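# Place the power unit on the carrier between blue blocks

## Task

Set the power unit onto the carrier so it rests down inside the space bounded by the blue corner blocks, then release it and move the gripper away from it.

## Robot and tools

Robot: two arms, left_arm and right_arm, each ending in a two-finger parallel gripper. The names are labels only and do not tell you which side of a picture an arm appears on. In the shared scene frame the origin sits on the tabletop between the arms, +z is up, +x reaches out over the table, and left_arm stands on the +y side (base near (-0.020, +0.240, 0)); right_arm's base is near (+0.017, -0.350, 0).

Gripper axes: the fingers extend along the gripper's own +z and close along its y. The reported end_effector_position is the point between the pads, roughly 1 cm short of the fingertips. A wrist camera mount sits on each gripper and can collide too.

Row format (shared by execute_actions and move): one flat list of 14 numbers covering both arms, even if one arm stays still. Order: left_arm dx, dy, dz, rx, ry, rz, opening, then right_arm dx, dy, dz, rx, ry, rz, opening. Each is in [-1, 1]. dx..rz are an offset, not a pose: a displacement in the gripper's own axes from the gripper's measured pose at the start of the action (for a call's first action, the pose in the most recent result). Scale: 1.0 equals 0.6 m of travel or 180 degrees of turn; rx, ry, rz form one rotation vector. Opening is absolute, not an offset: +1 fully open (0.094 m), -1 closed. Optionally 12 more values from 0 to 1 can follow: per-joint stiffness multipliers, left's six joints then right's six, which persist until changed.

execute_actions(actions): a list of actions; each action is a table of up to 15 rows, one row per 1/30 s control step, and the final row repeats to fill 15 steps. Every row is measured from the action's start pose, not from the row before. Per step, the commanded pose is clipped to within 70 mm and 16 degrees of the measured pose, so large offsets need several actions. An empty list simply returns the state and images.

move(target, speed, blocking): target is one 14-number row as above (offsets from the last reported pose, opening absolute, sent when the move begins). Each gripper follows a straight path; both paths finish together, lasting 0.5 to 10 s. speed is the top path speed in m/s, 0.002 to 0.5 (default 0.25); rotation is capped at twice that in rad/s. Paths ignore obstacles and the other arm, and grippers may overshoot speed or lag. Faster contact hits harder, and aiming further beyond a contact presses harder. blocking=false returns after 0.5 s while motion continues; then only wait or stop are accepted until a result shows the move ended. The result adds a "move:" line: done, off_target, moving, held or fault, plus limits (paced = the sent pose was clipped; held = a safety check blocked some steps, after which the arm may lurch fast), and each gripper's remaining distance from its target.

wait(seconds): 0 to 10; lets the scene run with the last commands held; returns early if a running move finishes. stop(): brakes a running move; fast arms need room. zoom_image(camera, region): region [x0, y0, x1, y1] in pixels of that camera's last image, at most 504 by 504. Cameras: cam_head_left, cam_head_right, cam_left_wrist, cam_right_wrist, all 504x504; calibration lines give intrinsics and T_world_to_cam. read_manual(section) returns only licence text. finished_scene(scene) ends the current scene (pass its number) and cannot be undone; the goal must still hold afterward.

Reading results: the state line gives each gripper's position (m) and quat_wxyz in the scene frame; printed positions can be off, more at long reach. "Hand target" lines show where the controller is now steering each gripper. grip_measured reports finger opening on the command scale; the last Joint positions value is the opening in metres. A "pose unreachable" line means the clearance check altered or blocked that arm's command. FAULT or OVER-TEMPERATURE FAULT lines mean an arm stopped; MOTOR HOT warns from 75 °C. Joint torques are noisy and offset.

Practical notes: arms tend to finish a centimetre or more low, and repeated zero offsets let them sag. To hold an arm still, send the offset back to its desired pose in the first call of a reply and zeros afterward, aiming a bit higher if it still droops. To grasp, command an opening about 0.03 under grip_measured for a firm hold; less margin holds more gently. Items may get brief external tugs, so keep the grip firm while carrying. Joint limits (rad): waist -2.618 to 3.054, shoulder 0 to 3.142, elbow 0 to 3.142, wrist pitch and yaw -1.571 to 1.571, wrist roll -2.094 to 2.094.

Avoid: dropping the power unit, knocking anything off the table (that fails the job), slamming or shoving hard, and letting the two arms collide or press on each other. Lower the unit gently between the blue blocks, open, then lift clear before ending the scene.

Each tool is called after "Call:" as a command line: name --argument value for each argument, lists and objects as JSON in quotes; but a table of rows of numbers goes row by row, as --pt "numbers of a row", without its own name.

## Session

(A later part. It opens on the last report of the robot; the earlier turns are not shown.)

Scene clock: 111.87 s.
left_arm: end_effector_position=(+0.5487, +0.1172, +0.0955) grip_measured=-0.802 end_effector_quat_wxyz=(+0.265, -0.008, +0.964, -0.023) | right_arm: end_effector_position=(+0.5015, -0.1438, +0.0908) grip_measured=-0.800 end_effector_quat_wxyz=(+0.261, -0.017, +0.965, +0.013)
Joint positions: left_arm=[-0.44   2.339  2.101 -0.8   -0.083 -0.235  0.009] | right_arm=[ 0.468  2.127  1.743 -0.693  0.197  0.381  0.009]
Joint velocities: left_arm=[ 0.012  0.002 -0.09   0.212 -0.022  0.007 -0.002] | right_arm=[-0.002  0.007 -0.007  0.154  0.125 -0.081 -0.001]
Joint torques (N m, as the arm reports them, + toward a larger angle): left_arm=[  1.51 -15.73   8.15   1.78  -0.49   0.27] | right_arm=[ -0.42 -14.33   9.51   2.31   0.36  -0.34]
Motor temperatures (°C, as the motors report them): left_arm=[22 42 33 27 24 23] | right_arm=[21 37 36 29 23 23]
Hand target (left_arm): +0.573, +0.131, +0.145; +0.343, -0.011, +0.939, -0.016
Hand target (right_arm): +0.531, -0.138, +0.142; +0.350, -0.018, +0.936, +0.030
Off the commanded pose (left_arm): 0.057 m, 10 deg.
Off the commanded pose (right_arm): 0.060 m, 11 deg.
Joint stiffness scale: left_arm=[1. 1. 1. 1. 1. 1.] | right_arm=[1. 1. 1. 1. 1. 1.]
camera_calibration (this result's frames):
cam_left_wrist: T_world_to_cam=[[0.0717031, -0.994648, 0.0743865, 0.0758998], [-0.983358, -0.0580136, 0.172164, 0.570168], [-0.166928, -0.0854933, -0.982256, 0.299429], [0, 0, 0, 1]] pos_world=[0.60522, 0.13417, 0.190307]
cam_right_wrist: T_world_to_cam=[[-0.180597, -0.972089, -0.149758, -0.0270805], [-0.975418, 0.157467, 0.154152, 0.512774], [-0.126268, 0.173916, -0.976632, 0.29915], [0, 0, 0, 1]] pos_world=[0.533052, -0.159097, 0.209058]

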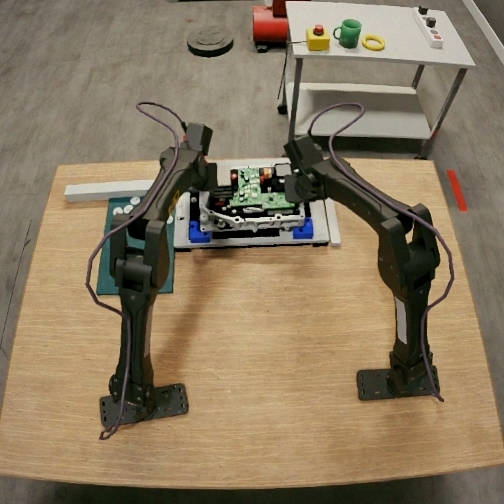

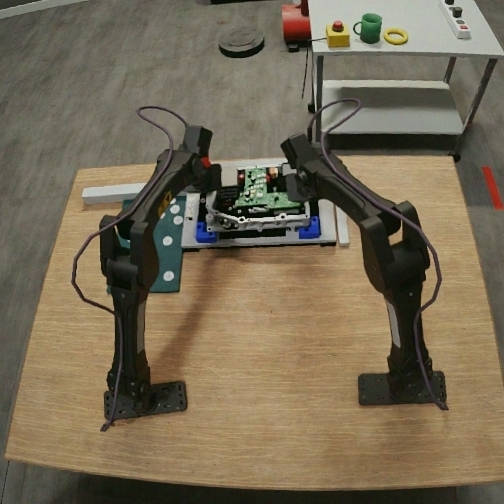

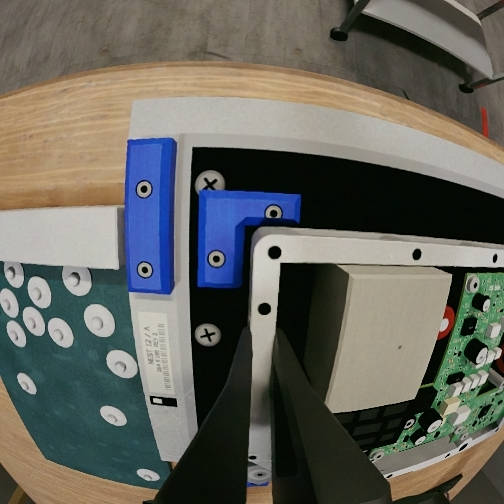

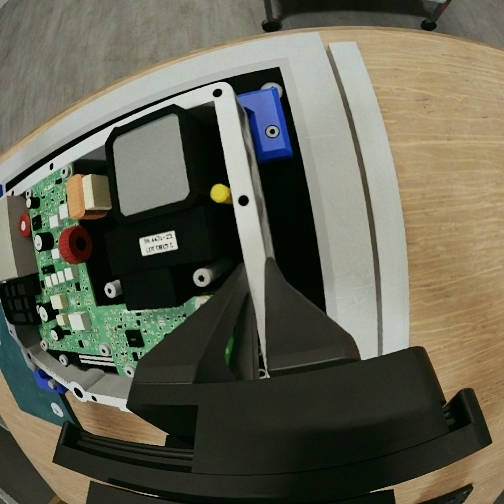

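Call:
execute_actions --actions '[[[-0.075,0.016,-0.04,0,-0.056,0,-0.9,-0.09,0.008,-0.032,-0.012,-0.064,0,-0.9],[-0.072,0.016,-0.036,0,-0.056,0,-0.9,-0.088,0.008,-0.026,-0.012,-0.064,0,-0.9],[-0.069,0.016,-0.032,0,-0.056,0,-0.9,-0.086,0.008,-0.02,-0.012,-0.066,0,-0.9],[-0.066,0.016,-0.028,0,-0.056,0,-0.9,-0.084,0.008,-0.014,-0.012,-0.068,0,-0.9]],[[-0.062,0.014,-0.03,0,-0.054,0,-0.9,-0.072,0.006,-0.022,-0.012,-0.06,0,-0.9]]]'

Call:
zoom_image --camera "cam_head_left" --region '[170,150,340,260]'

Scene clock: 118.90 s.
left_arm: end_effector_position=(+0.5474, +0.1200, +0.0807) grip_measured=-0.802 end_effector_quat_wxyz=(+0.290, -0.014, +0.956, -0.028) | right_arm: end_effector_position=(+0.5031, -0.1415, +0.0814) grip_measured=-0.800 end_effector_quat_wxyz=(+0.282, -0.022, +0.959, +0.023)
Joint positions: left_arm=[-0.437  2.282  1.917 -0.619 -0.086 -0.24   0.009] | right_arm=[ 0.469  2.105  1.647 -0.569  0.194  0.367  0.009]
Joint velocities: left_arm=[-0.012 -0.007 -0.017 -0.037  0.037  0.022 -0.   ] | right_arm=[-0.017 -0.007 -0.002  0.037 -0.007 -0.037 -0.   ]
Joint torques (N m, as the arm reports them, + toward a larger angle): left_arm=[  1.3  -14.4    7.08   1.92  -0.41   0.25] | right_arm=[ -0.78 -12.9    7.93   2.7    0.39  -0.35]
Motor temperatures (°C, as the motors report them): left_arm=[22 46 32 27 24 23] | right_arm=[21 40 35 30 23 23]
Hand target (left_arm): +0.567, +0.131, +0.118; +0.351, -0.016, +0.936, -0.021
Hand target (right_arm): +0.529, -0.139, +0.117; +0.355, -0.024, +0.934, +0.036
Off the commanded pose (left_arm): 0.043 m, 8 deg.
Off the commanded pose (right_arm): 0.045 m, 9 deg.
Joint stiffness scale: left_arm=[1. 1. 1. 1. 1. 1.] | right_arm=[1. 1. 1. 1. 1. 1.]
camera_calibration (this result's frames):
cam_left_wrist: T_world_to_cam=[[0.0763623, -0.992897, 0.0912407, 0.0758005], [-0.990469, -0.0650175, 0.121424, 0.580467], [-0.114629, -0.0996433, -0.988398, 0.2585], [0, 0, 0, 1]] pos_world=[0.598778, 0.13876, 0.178102]
cam_right_wrist: T_world_to_cam=[[-0.159168, -0.97162, -0.174984, -0.0346674], [-0.983482, 0.140577, 0.114021, 0.520412], [-0.0861868, 0.190242, -0.977947, 0.27201], [0, 0, 0, 1]] pos_world=[0.529741, -0.158589, 0.200607]

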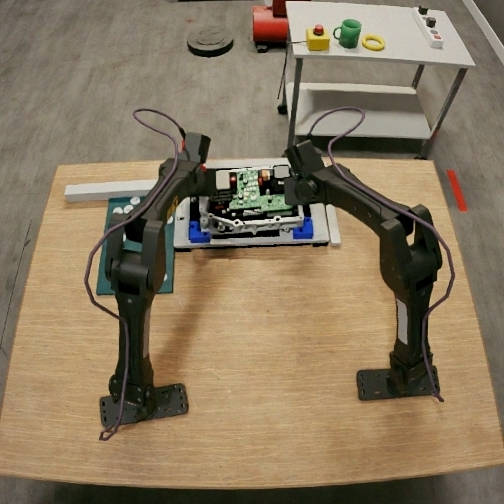

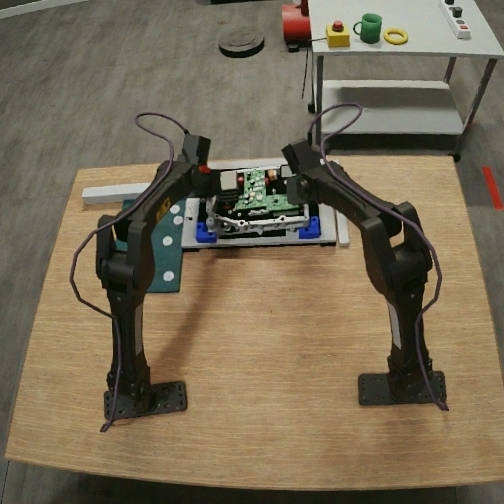

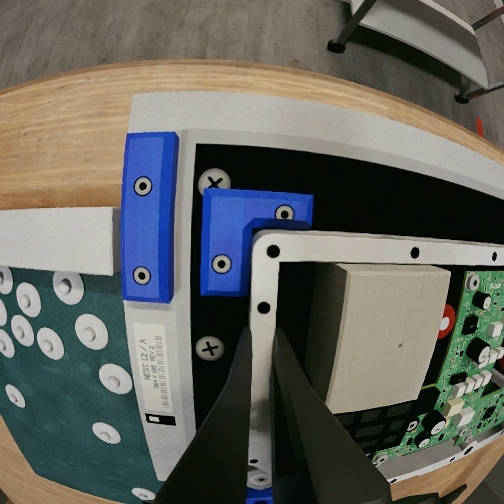

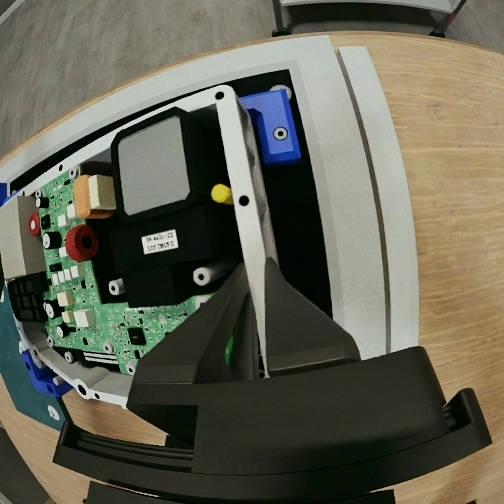

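Region (170, 150, 340, 260) of cam_head_left's 504x504 image, scaled by 2.965, with more detail than that image has; it fills the top 326 rows of this view, and the rest is white.

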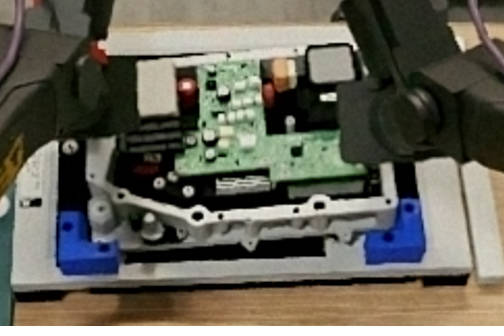

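The rear rests on the near blocks; push forward and slightly −y.

Call:
execute_actions --actions '[[[-0.078,0.004,-0.022,0,-0.045,0,-0.9,-0.09,-0.004,-0.012,-0.008,-0.05,0,-0.9]],[[-0.068,0.006,-0.012,0,-0.045,0,-0.9,-0.078,0,0,-0.008,-0.05,0,-0.9]]]'

Call:
zoom_image --camera "cam_head_left" --region '[170,150,340,260]'

Scene clock: 122.93 s.
left_arm: end_effector_position=(+0.5475, +0.1200, +0.0807) grip_measured=-0.802 end_effector_quat_wxyz=(+0.291, -0.015, +0.956, -0.029) | right_arm: end_effector_position=(+0.5031, -0.1415, +0.0810) grip_measured=-0.800 end_effector_quat_wxyz=(+0.280, -0.024, +0.959, +0.026)
Joint positions: left_arm=[-0.437  2.282  1.917 -0.618 -0.086 -0.243  0.009] | right_arm=[ 0.466  2.105  1.647 -0.569  0.184  0.363  0.009]
Joint velocities: left_arm=[ 0.002 -0.007 -0.002 -0.051 -0.007  0.007 -0.001] | right_arm=[ 0.002 -0.002  0.007 -0.051 -0.051 -0.051 -0.001]
Joint torques (N m, as the arm reports them, + toward a larger angle): left_arm=[  1.06 -12.56   7.98   2.17  -0.36   0.19] | right_arm=[ -2.02 -10.71   9.63   2.77   0.31  -0.39]
Motor temperatures (°C, as the motors report them): left_arm=[22 46 32 28 24 23] | right_arm=[21 40 34 31 23 23]
Hand target (left_arm): +0.573, +0.127, +0.111; +0.355, -0.018, +0.934, -0.026
Hand target (right_arm): +0.537, -0.142, +0.109; +0.351, -0.023, +0.935, +0.038
Off the commanded pose (left_arm): 0.041 m, 8 deg.
Off the commanded pose (right_arm): 0.047 m, 9 deg.
Joint stiffness scale: left_arm=[1. 1. 1. 1. 1. 1.] | right_arm=[1. 1. 1. 1. 1. 1.]
camera_calibration (this result's frames):
cam_left_wrist: T_world_to_cam=[[0.0785047, -0.992572, 0.0929411, 0.0744057], [-0.990398, -0.06701, 0.120921, 0.580844], [-0.113795, -0.101542, -0.988302, 0.258285], [0, 0, 0, 1]] pos_world=[0.598817, 0.139002, 0.178112]
cam_right_wrist: T_world_to_cam=[[-0.154262, -0.971695, -0.178922, -0.0368726], [-0.983836, 0.1344, 0.118333, 0.519352], [-0.0909364, 0.194284, -0.976721, 0.274454], [0, 0, 0, 1]] pos_world=[0.530227, -0.158952, 0.200011]

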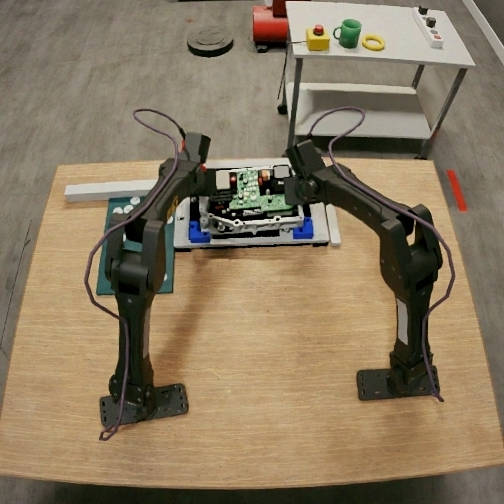

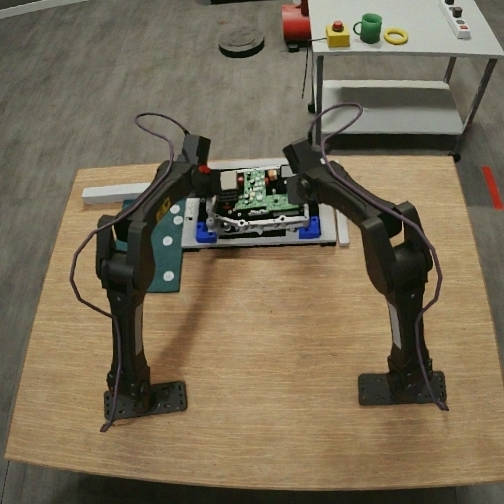

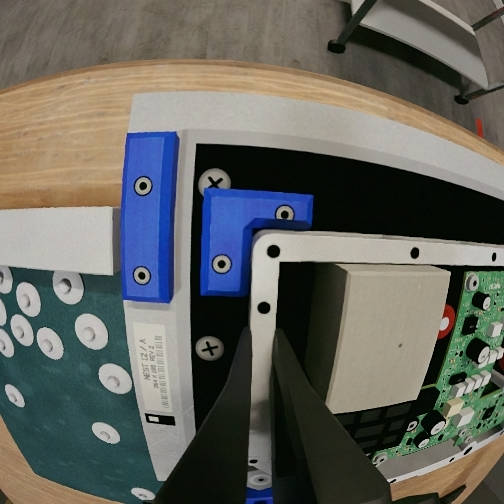

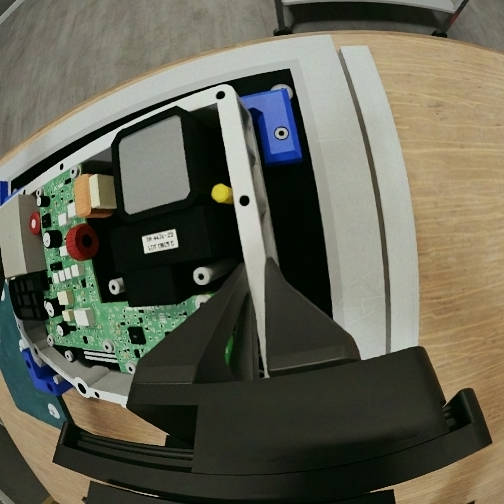

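Region (170, 150, 340, 260) of cam_head_left's 504x504 image, scaled by 2.965, with more detail than that image has; it fills the top 326 rows of this view, and the rest is white.

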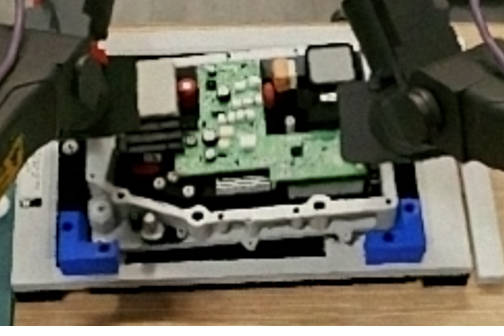

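Call:
execute_actions --actions '[[[-0.04,0,-0.02,0,-0.03,0,-0.9,-0.04,0,-0.04,0,-0.04,0,-0.9]],[[-0.02,0,-0.01,0,-0.015,0,-0.9,-0.01,0,-0.035,0,-0.02,0,-0.9]],[[0,0,0,0,0,0,-0.9,0.01,0,-0.01,0,0,0,-0.9]]]'

Call:
zoom_image --camera "cam_head_left" --region '[170,150,340,260]'

Scene clock: 128.97 s.
left_arm: end_effector_position=(+0.5459, +0.1178, +0.0795) grip_measured=-0.802 end_effector_quat_wxyz=(+0.289, -0.014, +0.957, -0.032) | right_arm: end_effector_position=(+0.4949, -0.1432, +0.0682) grip_measured=-0.800 end_effector_quat_wxyz=(+0.302, +0.003, +0.952, +0.039)
Joint positions: left_arm=[-0.439  2.279  1.908 -0.614 -0.079 -0.244  0.009] | right_arm=[ 0.476  2.059  1.496 -0.418  0.2    0.419  0.009]
Joint velocities: left_arm=[-0.007  0.002 -0.012  0.037  0.007 -0.051  0.001] | right_arm=[-0.002 -0.002 -0.002 -0.066  0.037 -0.022  0.   ]
Joint torques (N m, as the arm reports them, + toward a larger angle): left_arm=[ -0.01 -11.53   6.77   1.19  -0.05  -0.03] | right_arm=[  0.59 -12.21   6.78   1.23   0.17  -0.06]
Motor temperatures (°C, as the motors report them): left_arm=[22 46 31 28 24 23] | right_arm=[21 40 33 32 23 23]
Hand target (left_arm): +0.547, +0.118, +0.080; +0.291, -0.014, +0.956, -0.032
Hand target (right_arm): +0.487, -0.144, +0.074; +0.299, -0.004, +0.954, +0.035
Off the commanded pose (left_arm): 0.001 m, 0 deg.
Off the commanded pose (right_arm): 0.010 m, 1 deg.
Joint stiffness scale: left_arm=[1. 1. 1. 1. 1. 1.] | right_arm=[1. 1. 1. 1. 1. 1.]
camera_calibration (this result's frames):
cam_left_wrist: T_world_to_cam=[[0.0736807, -0.992404, 0.0985116, 0.074596], [-0.990373, -0.0612055, 0.124156, 0.57831], [-0.117183, -0.106711, -0.987361, 0.259076], [0, 0, 0, 1]] pos_world=[0.597606, 0.137071, 0.176652]
cam_right_wrist: T_world_to_cam=[[-0.189597, -0.955637, -0.225413, -0.01914], [-0.981109, 0.175405, 0.0815919, 0.520044], [-0.0384337, 0.236624, -0.970841, 0.241216], [0, 0, 0, 1]] pos_world=[0.515862, -0.166587, 0.187437]

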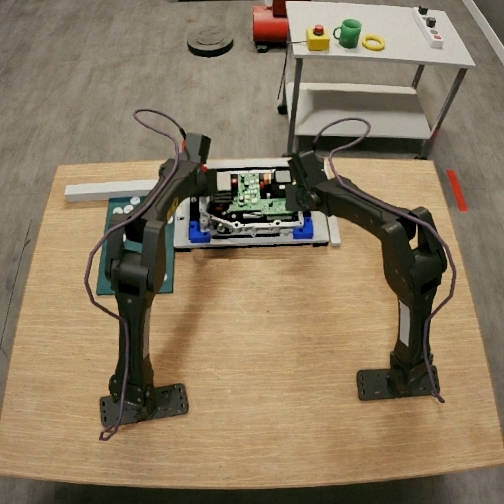

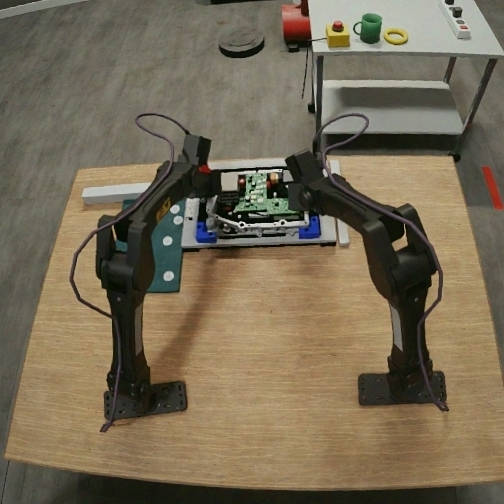

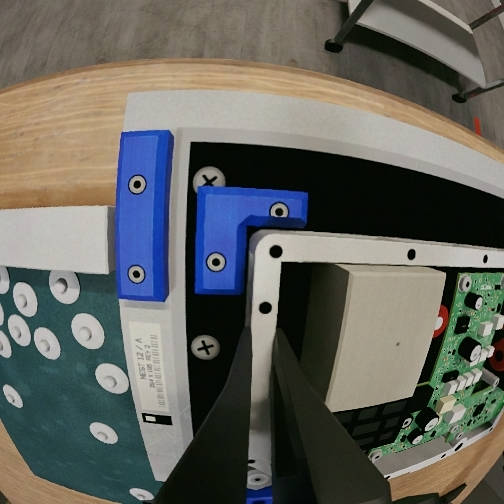

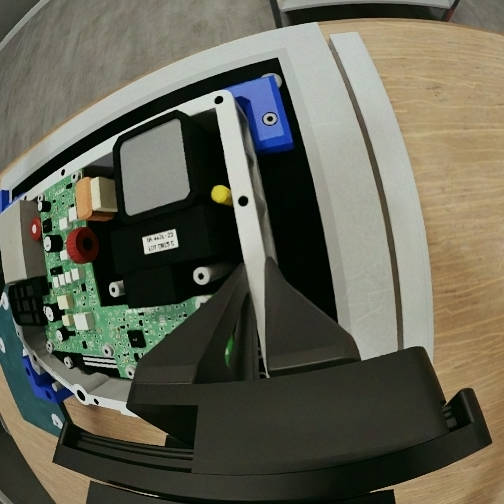

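Region (170, 150, 340, 260) of cam_head_left's 504x504 image, scaled by 2.965, with more detail than that image has; it fills the top 326 rows of this view, and the rest is white.

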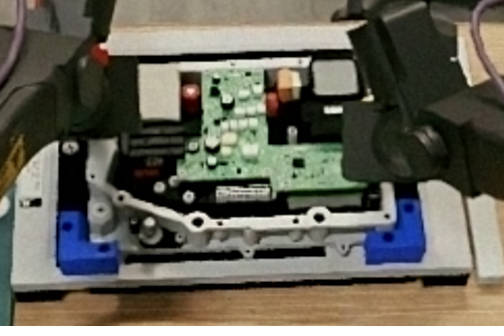

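Seated and level.

Call:
move --target '[0,0,0,0,0,0,-0.6,0,0,0,0,0,0,-0.6]'

Call:
move --target '[-0.03,0,-0.25,0,0,0,-0.6,-0.03,0,-0.25,0,0,0,-0.6]'

Scene clock: 132.00 s.
left_arm: end_effector_position=(+0.5459, +0.1178, +0.0795) grip_measured=-0.603 end_effector_quat_wxyz=(+0.289, -0.014, +0.957, -0.032) | right_arm: end_effector_position=(+0.4950, -0.1431, +0.0678) grip_measured=-0.602 end_effector_quat_wxyz=(+0.302, +0.003, +0.952, +0.039)
Joint positions: left_arm=[-0.439  2.279  1.908 -0.614 -0.079 -0.244  0.019] | right_arm=[ 0.476  2.06   1.496 -0.417  0.2    0.42   0.019]
Joint velocities: left_arm=[ 0.017 -0.022  0.012 -0.066  0.022  0.007  0.   ] | right_arm=[-0.007 -0.032  0.002  0.051  0.007  0.081  0.   ]
Joint torques (N m, as the arm reports them, + toward a larger angle): left_arm=[ -0.01 -11.51   6.78   1.15  -0.03  -0.02] | right_arm=[ -0.17 -10.44   7.71   1.52   0.12   0.01]
Motor temperatures (°C, as the motors report them): left_arm=[22 45 31 28 24 23] | right_arm=[21 40 32 31 23 23]
Hand target (left_arm): +0.546, +0.118, +0.080; +0.289, -0.014, +0.957, -0.032
Hand target (right_arm): +0.495, -0.143, +0.068; +0.302, +0.003, +0.952, +0.039
Off the commanded pose (left_arm): 0.000 m, 0 deg.
Off the commanded pose (right_arm): 0.000 m, 0 deg.
Joint stiffness scale: left_arm=[1. 1. 1. 1. 1. 1.] | right_arm=[1. 1. 1. 1. 1. 1.]
move: done
camera_calibration (this result's frames):
cam_left_wrist: T_world_to_cam=[[0.0736807, -0.992404, 0.0985116, 0.074596], [-0.990373, -0.0612055, 0.124156, 0.57831], [-0.117183, -0.106711, -0.987361, 0.259076], [0, 0, 0, 1]] pos_world=[0.597606, 0.137071, 0.176652]
cam_right_wrist: T_world_to_cam=[[-0.1899, -0.955528, -0.225617, -0.0189483], [-0.981053, 0.175692, 0.0816575, 0.520226], [-0.0383869, 0.236849, -0.970788, 0.240806], [0, 0, 0, 1]] pos_world=[0.516014, -0.16654, 0.187016]

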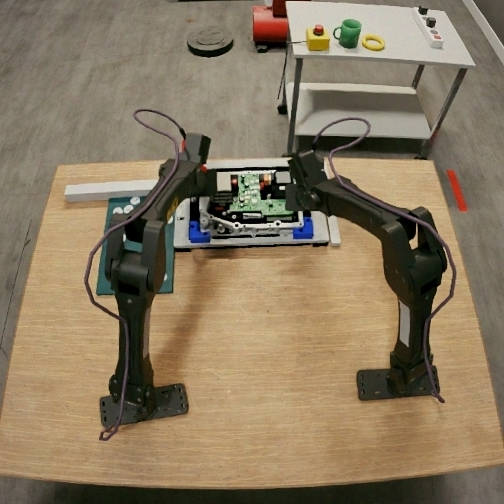

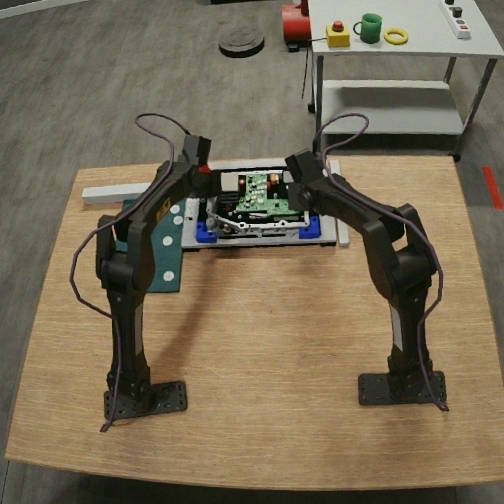

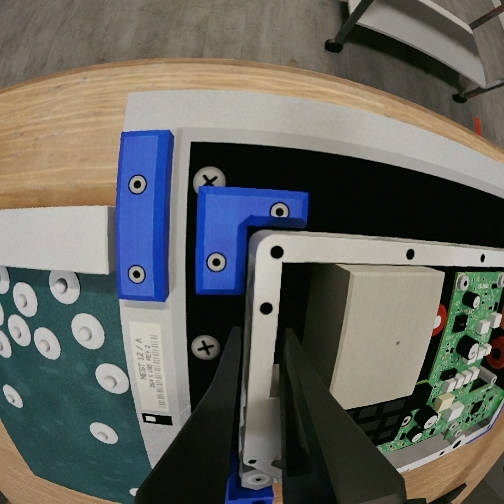

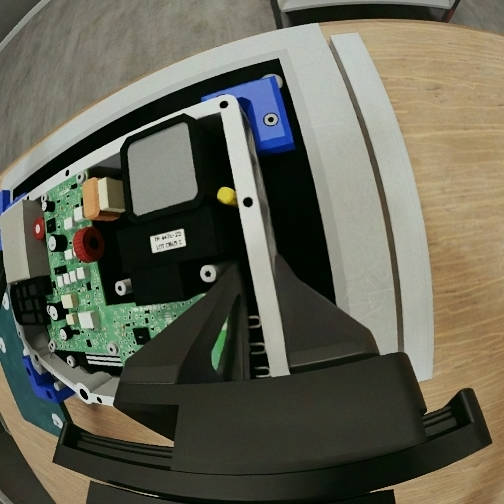

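Scene clock: 133.37 s.
left_arm: end_effector_position=(+0.4784, +0.1284, +0.2023) grip_measured=-0.603 end_effector_quat_wxyz=(+0.277, -0.014, +0.960, -0.032) | right_arm: end_effector_position=(+0.4279, -0.1547, +0.1985) grip_measured=-0.602 end_effector_quat_wxyz=(+0.309, +0.000, +0.950, +0.047)
Joint positions: left_arm=[-0.45   2.012  1.991 -0.99  -0.079 -0.256  0.019] | right_arm=[ 0.528  1.736  1.578 -0.811  0.219  0.459  0.019]
Joint velocities: left_arm=[-0.012  0.007 -0.002 -0.081 -0.037  0.007 -0.001] | right_arm=[-0.022 -0.002  0.002  0.007  0.007  0.022  0.001]
Joint torques (N m, as the arm reports them, + toward a larger angle): left_arm=[ -0.73 -10.19   8.53   1.01  -0.16  -0.08] | right_arm=[ 0.49 -7.64  9.29  1.19  0.28  0.07]
Motor temperatures (°C, as the motors report them): left_arm=[22 45 31 28 24 23] | right_arm=[21 40 32 31 23 23]
Hand target (left_arm): +0.479, +0.126, +0.215; +0.289, -0.014, +0.957, -0.033
Hand target (right_arm): +0.424, -0.156, +0.200; +0.303, +0.002, +0.952, +0.039
Off the commanded pose (left_arm): 0.012 m, 1 deg.
Off the commanded pose (right_arm): 0.005 m, 1 deg.
Joint stiffness scale: left_arm=[1. 1. 1. 1. 1. 1.] | right_arm=[1. 1. 1. 1. 1. 1.]
move: off_target (left_arm)
camera_calibration (this result's frames):
cam_left_wrist: T_world_to_cam=[[0.0750195, -0.992467, 0.0968549, 0.0777597], [-0.986964, -0.0600308, 0.149326, 0.489903], [-0.142387, -0.106795, -0.984033, 0.384939], [0, 0, 0, 1]] pos_world=[0.532493, 0.147693, 0.298106]
cam_right_wrist: T_world_to_cam=[[-0.177439, -0.953775, -0.242545, -0.0149485], [-0.983778, 0.165291, 0.0697161, 0.447651], [-0.0264029, 0.250981, -0.967632, 0.36427], [0, 0, 0, 1]] pos_world=[0.447355, -0.179675, 0.317645]

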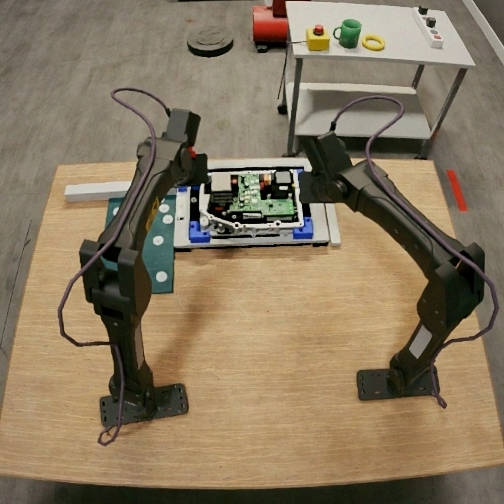

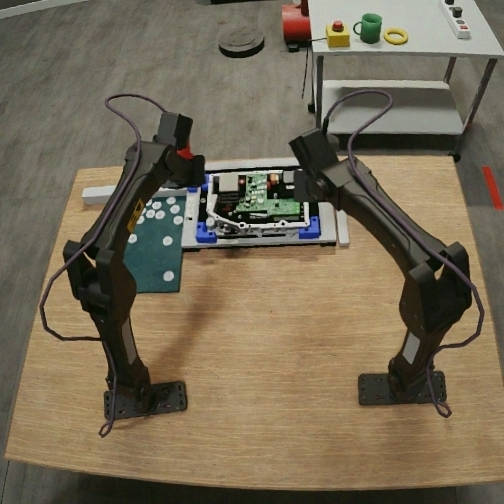

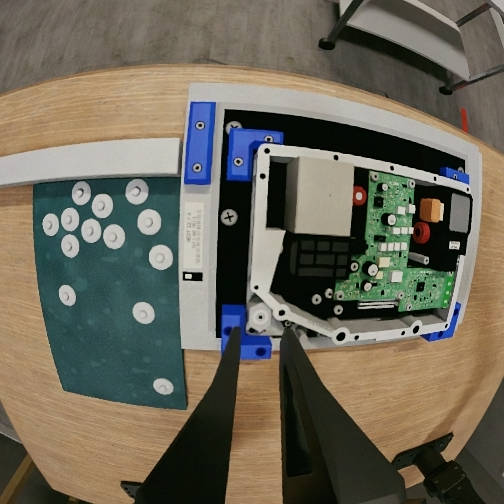

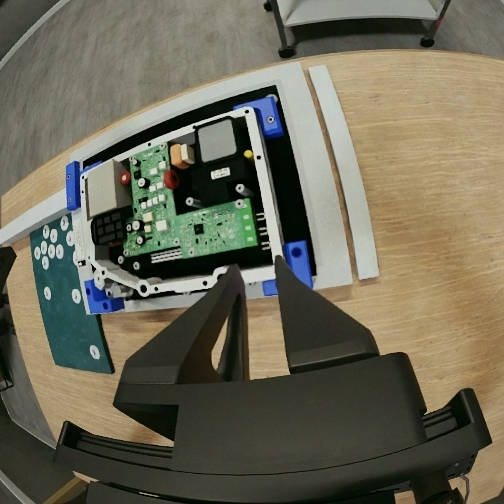

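Call:
zoom_image --camera "cam_head_right" --region '[175,155,345,260]'

Call:
zoom_image --camera "cam_left_wrist" --region '[200,110,500,380]'

Region (175, 155, 345, 260) of cam_head_right's 504x504 image, scaled by 2.965, with more detail than that image has; it fills the top 311 rows of this view, and the rest is white.

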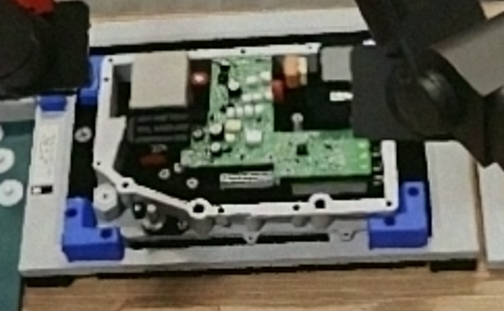

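Region (200, 110, 500, 380) of cam_left_wrist's 504x504 image, scaled by 1.680, with more detail than that image has; it fills the top 454 rows of this view, and the rest is white.

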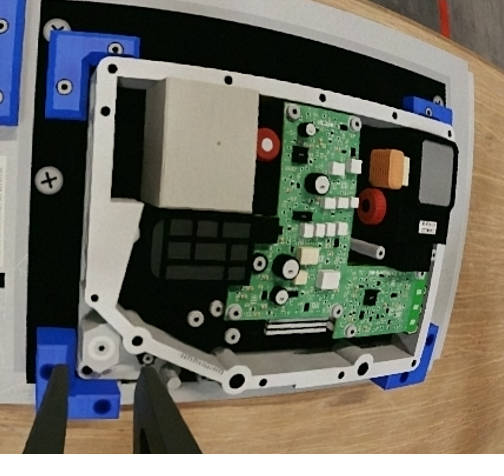

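Call:
finished_scene --scene 1

The scene is finished: the task was done.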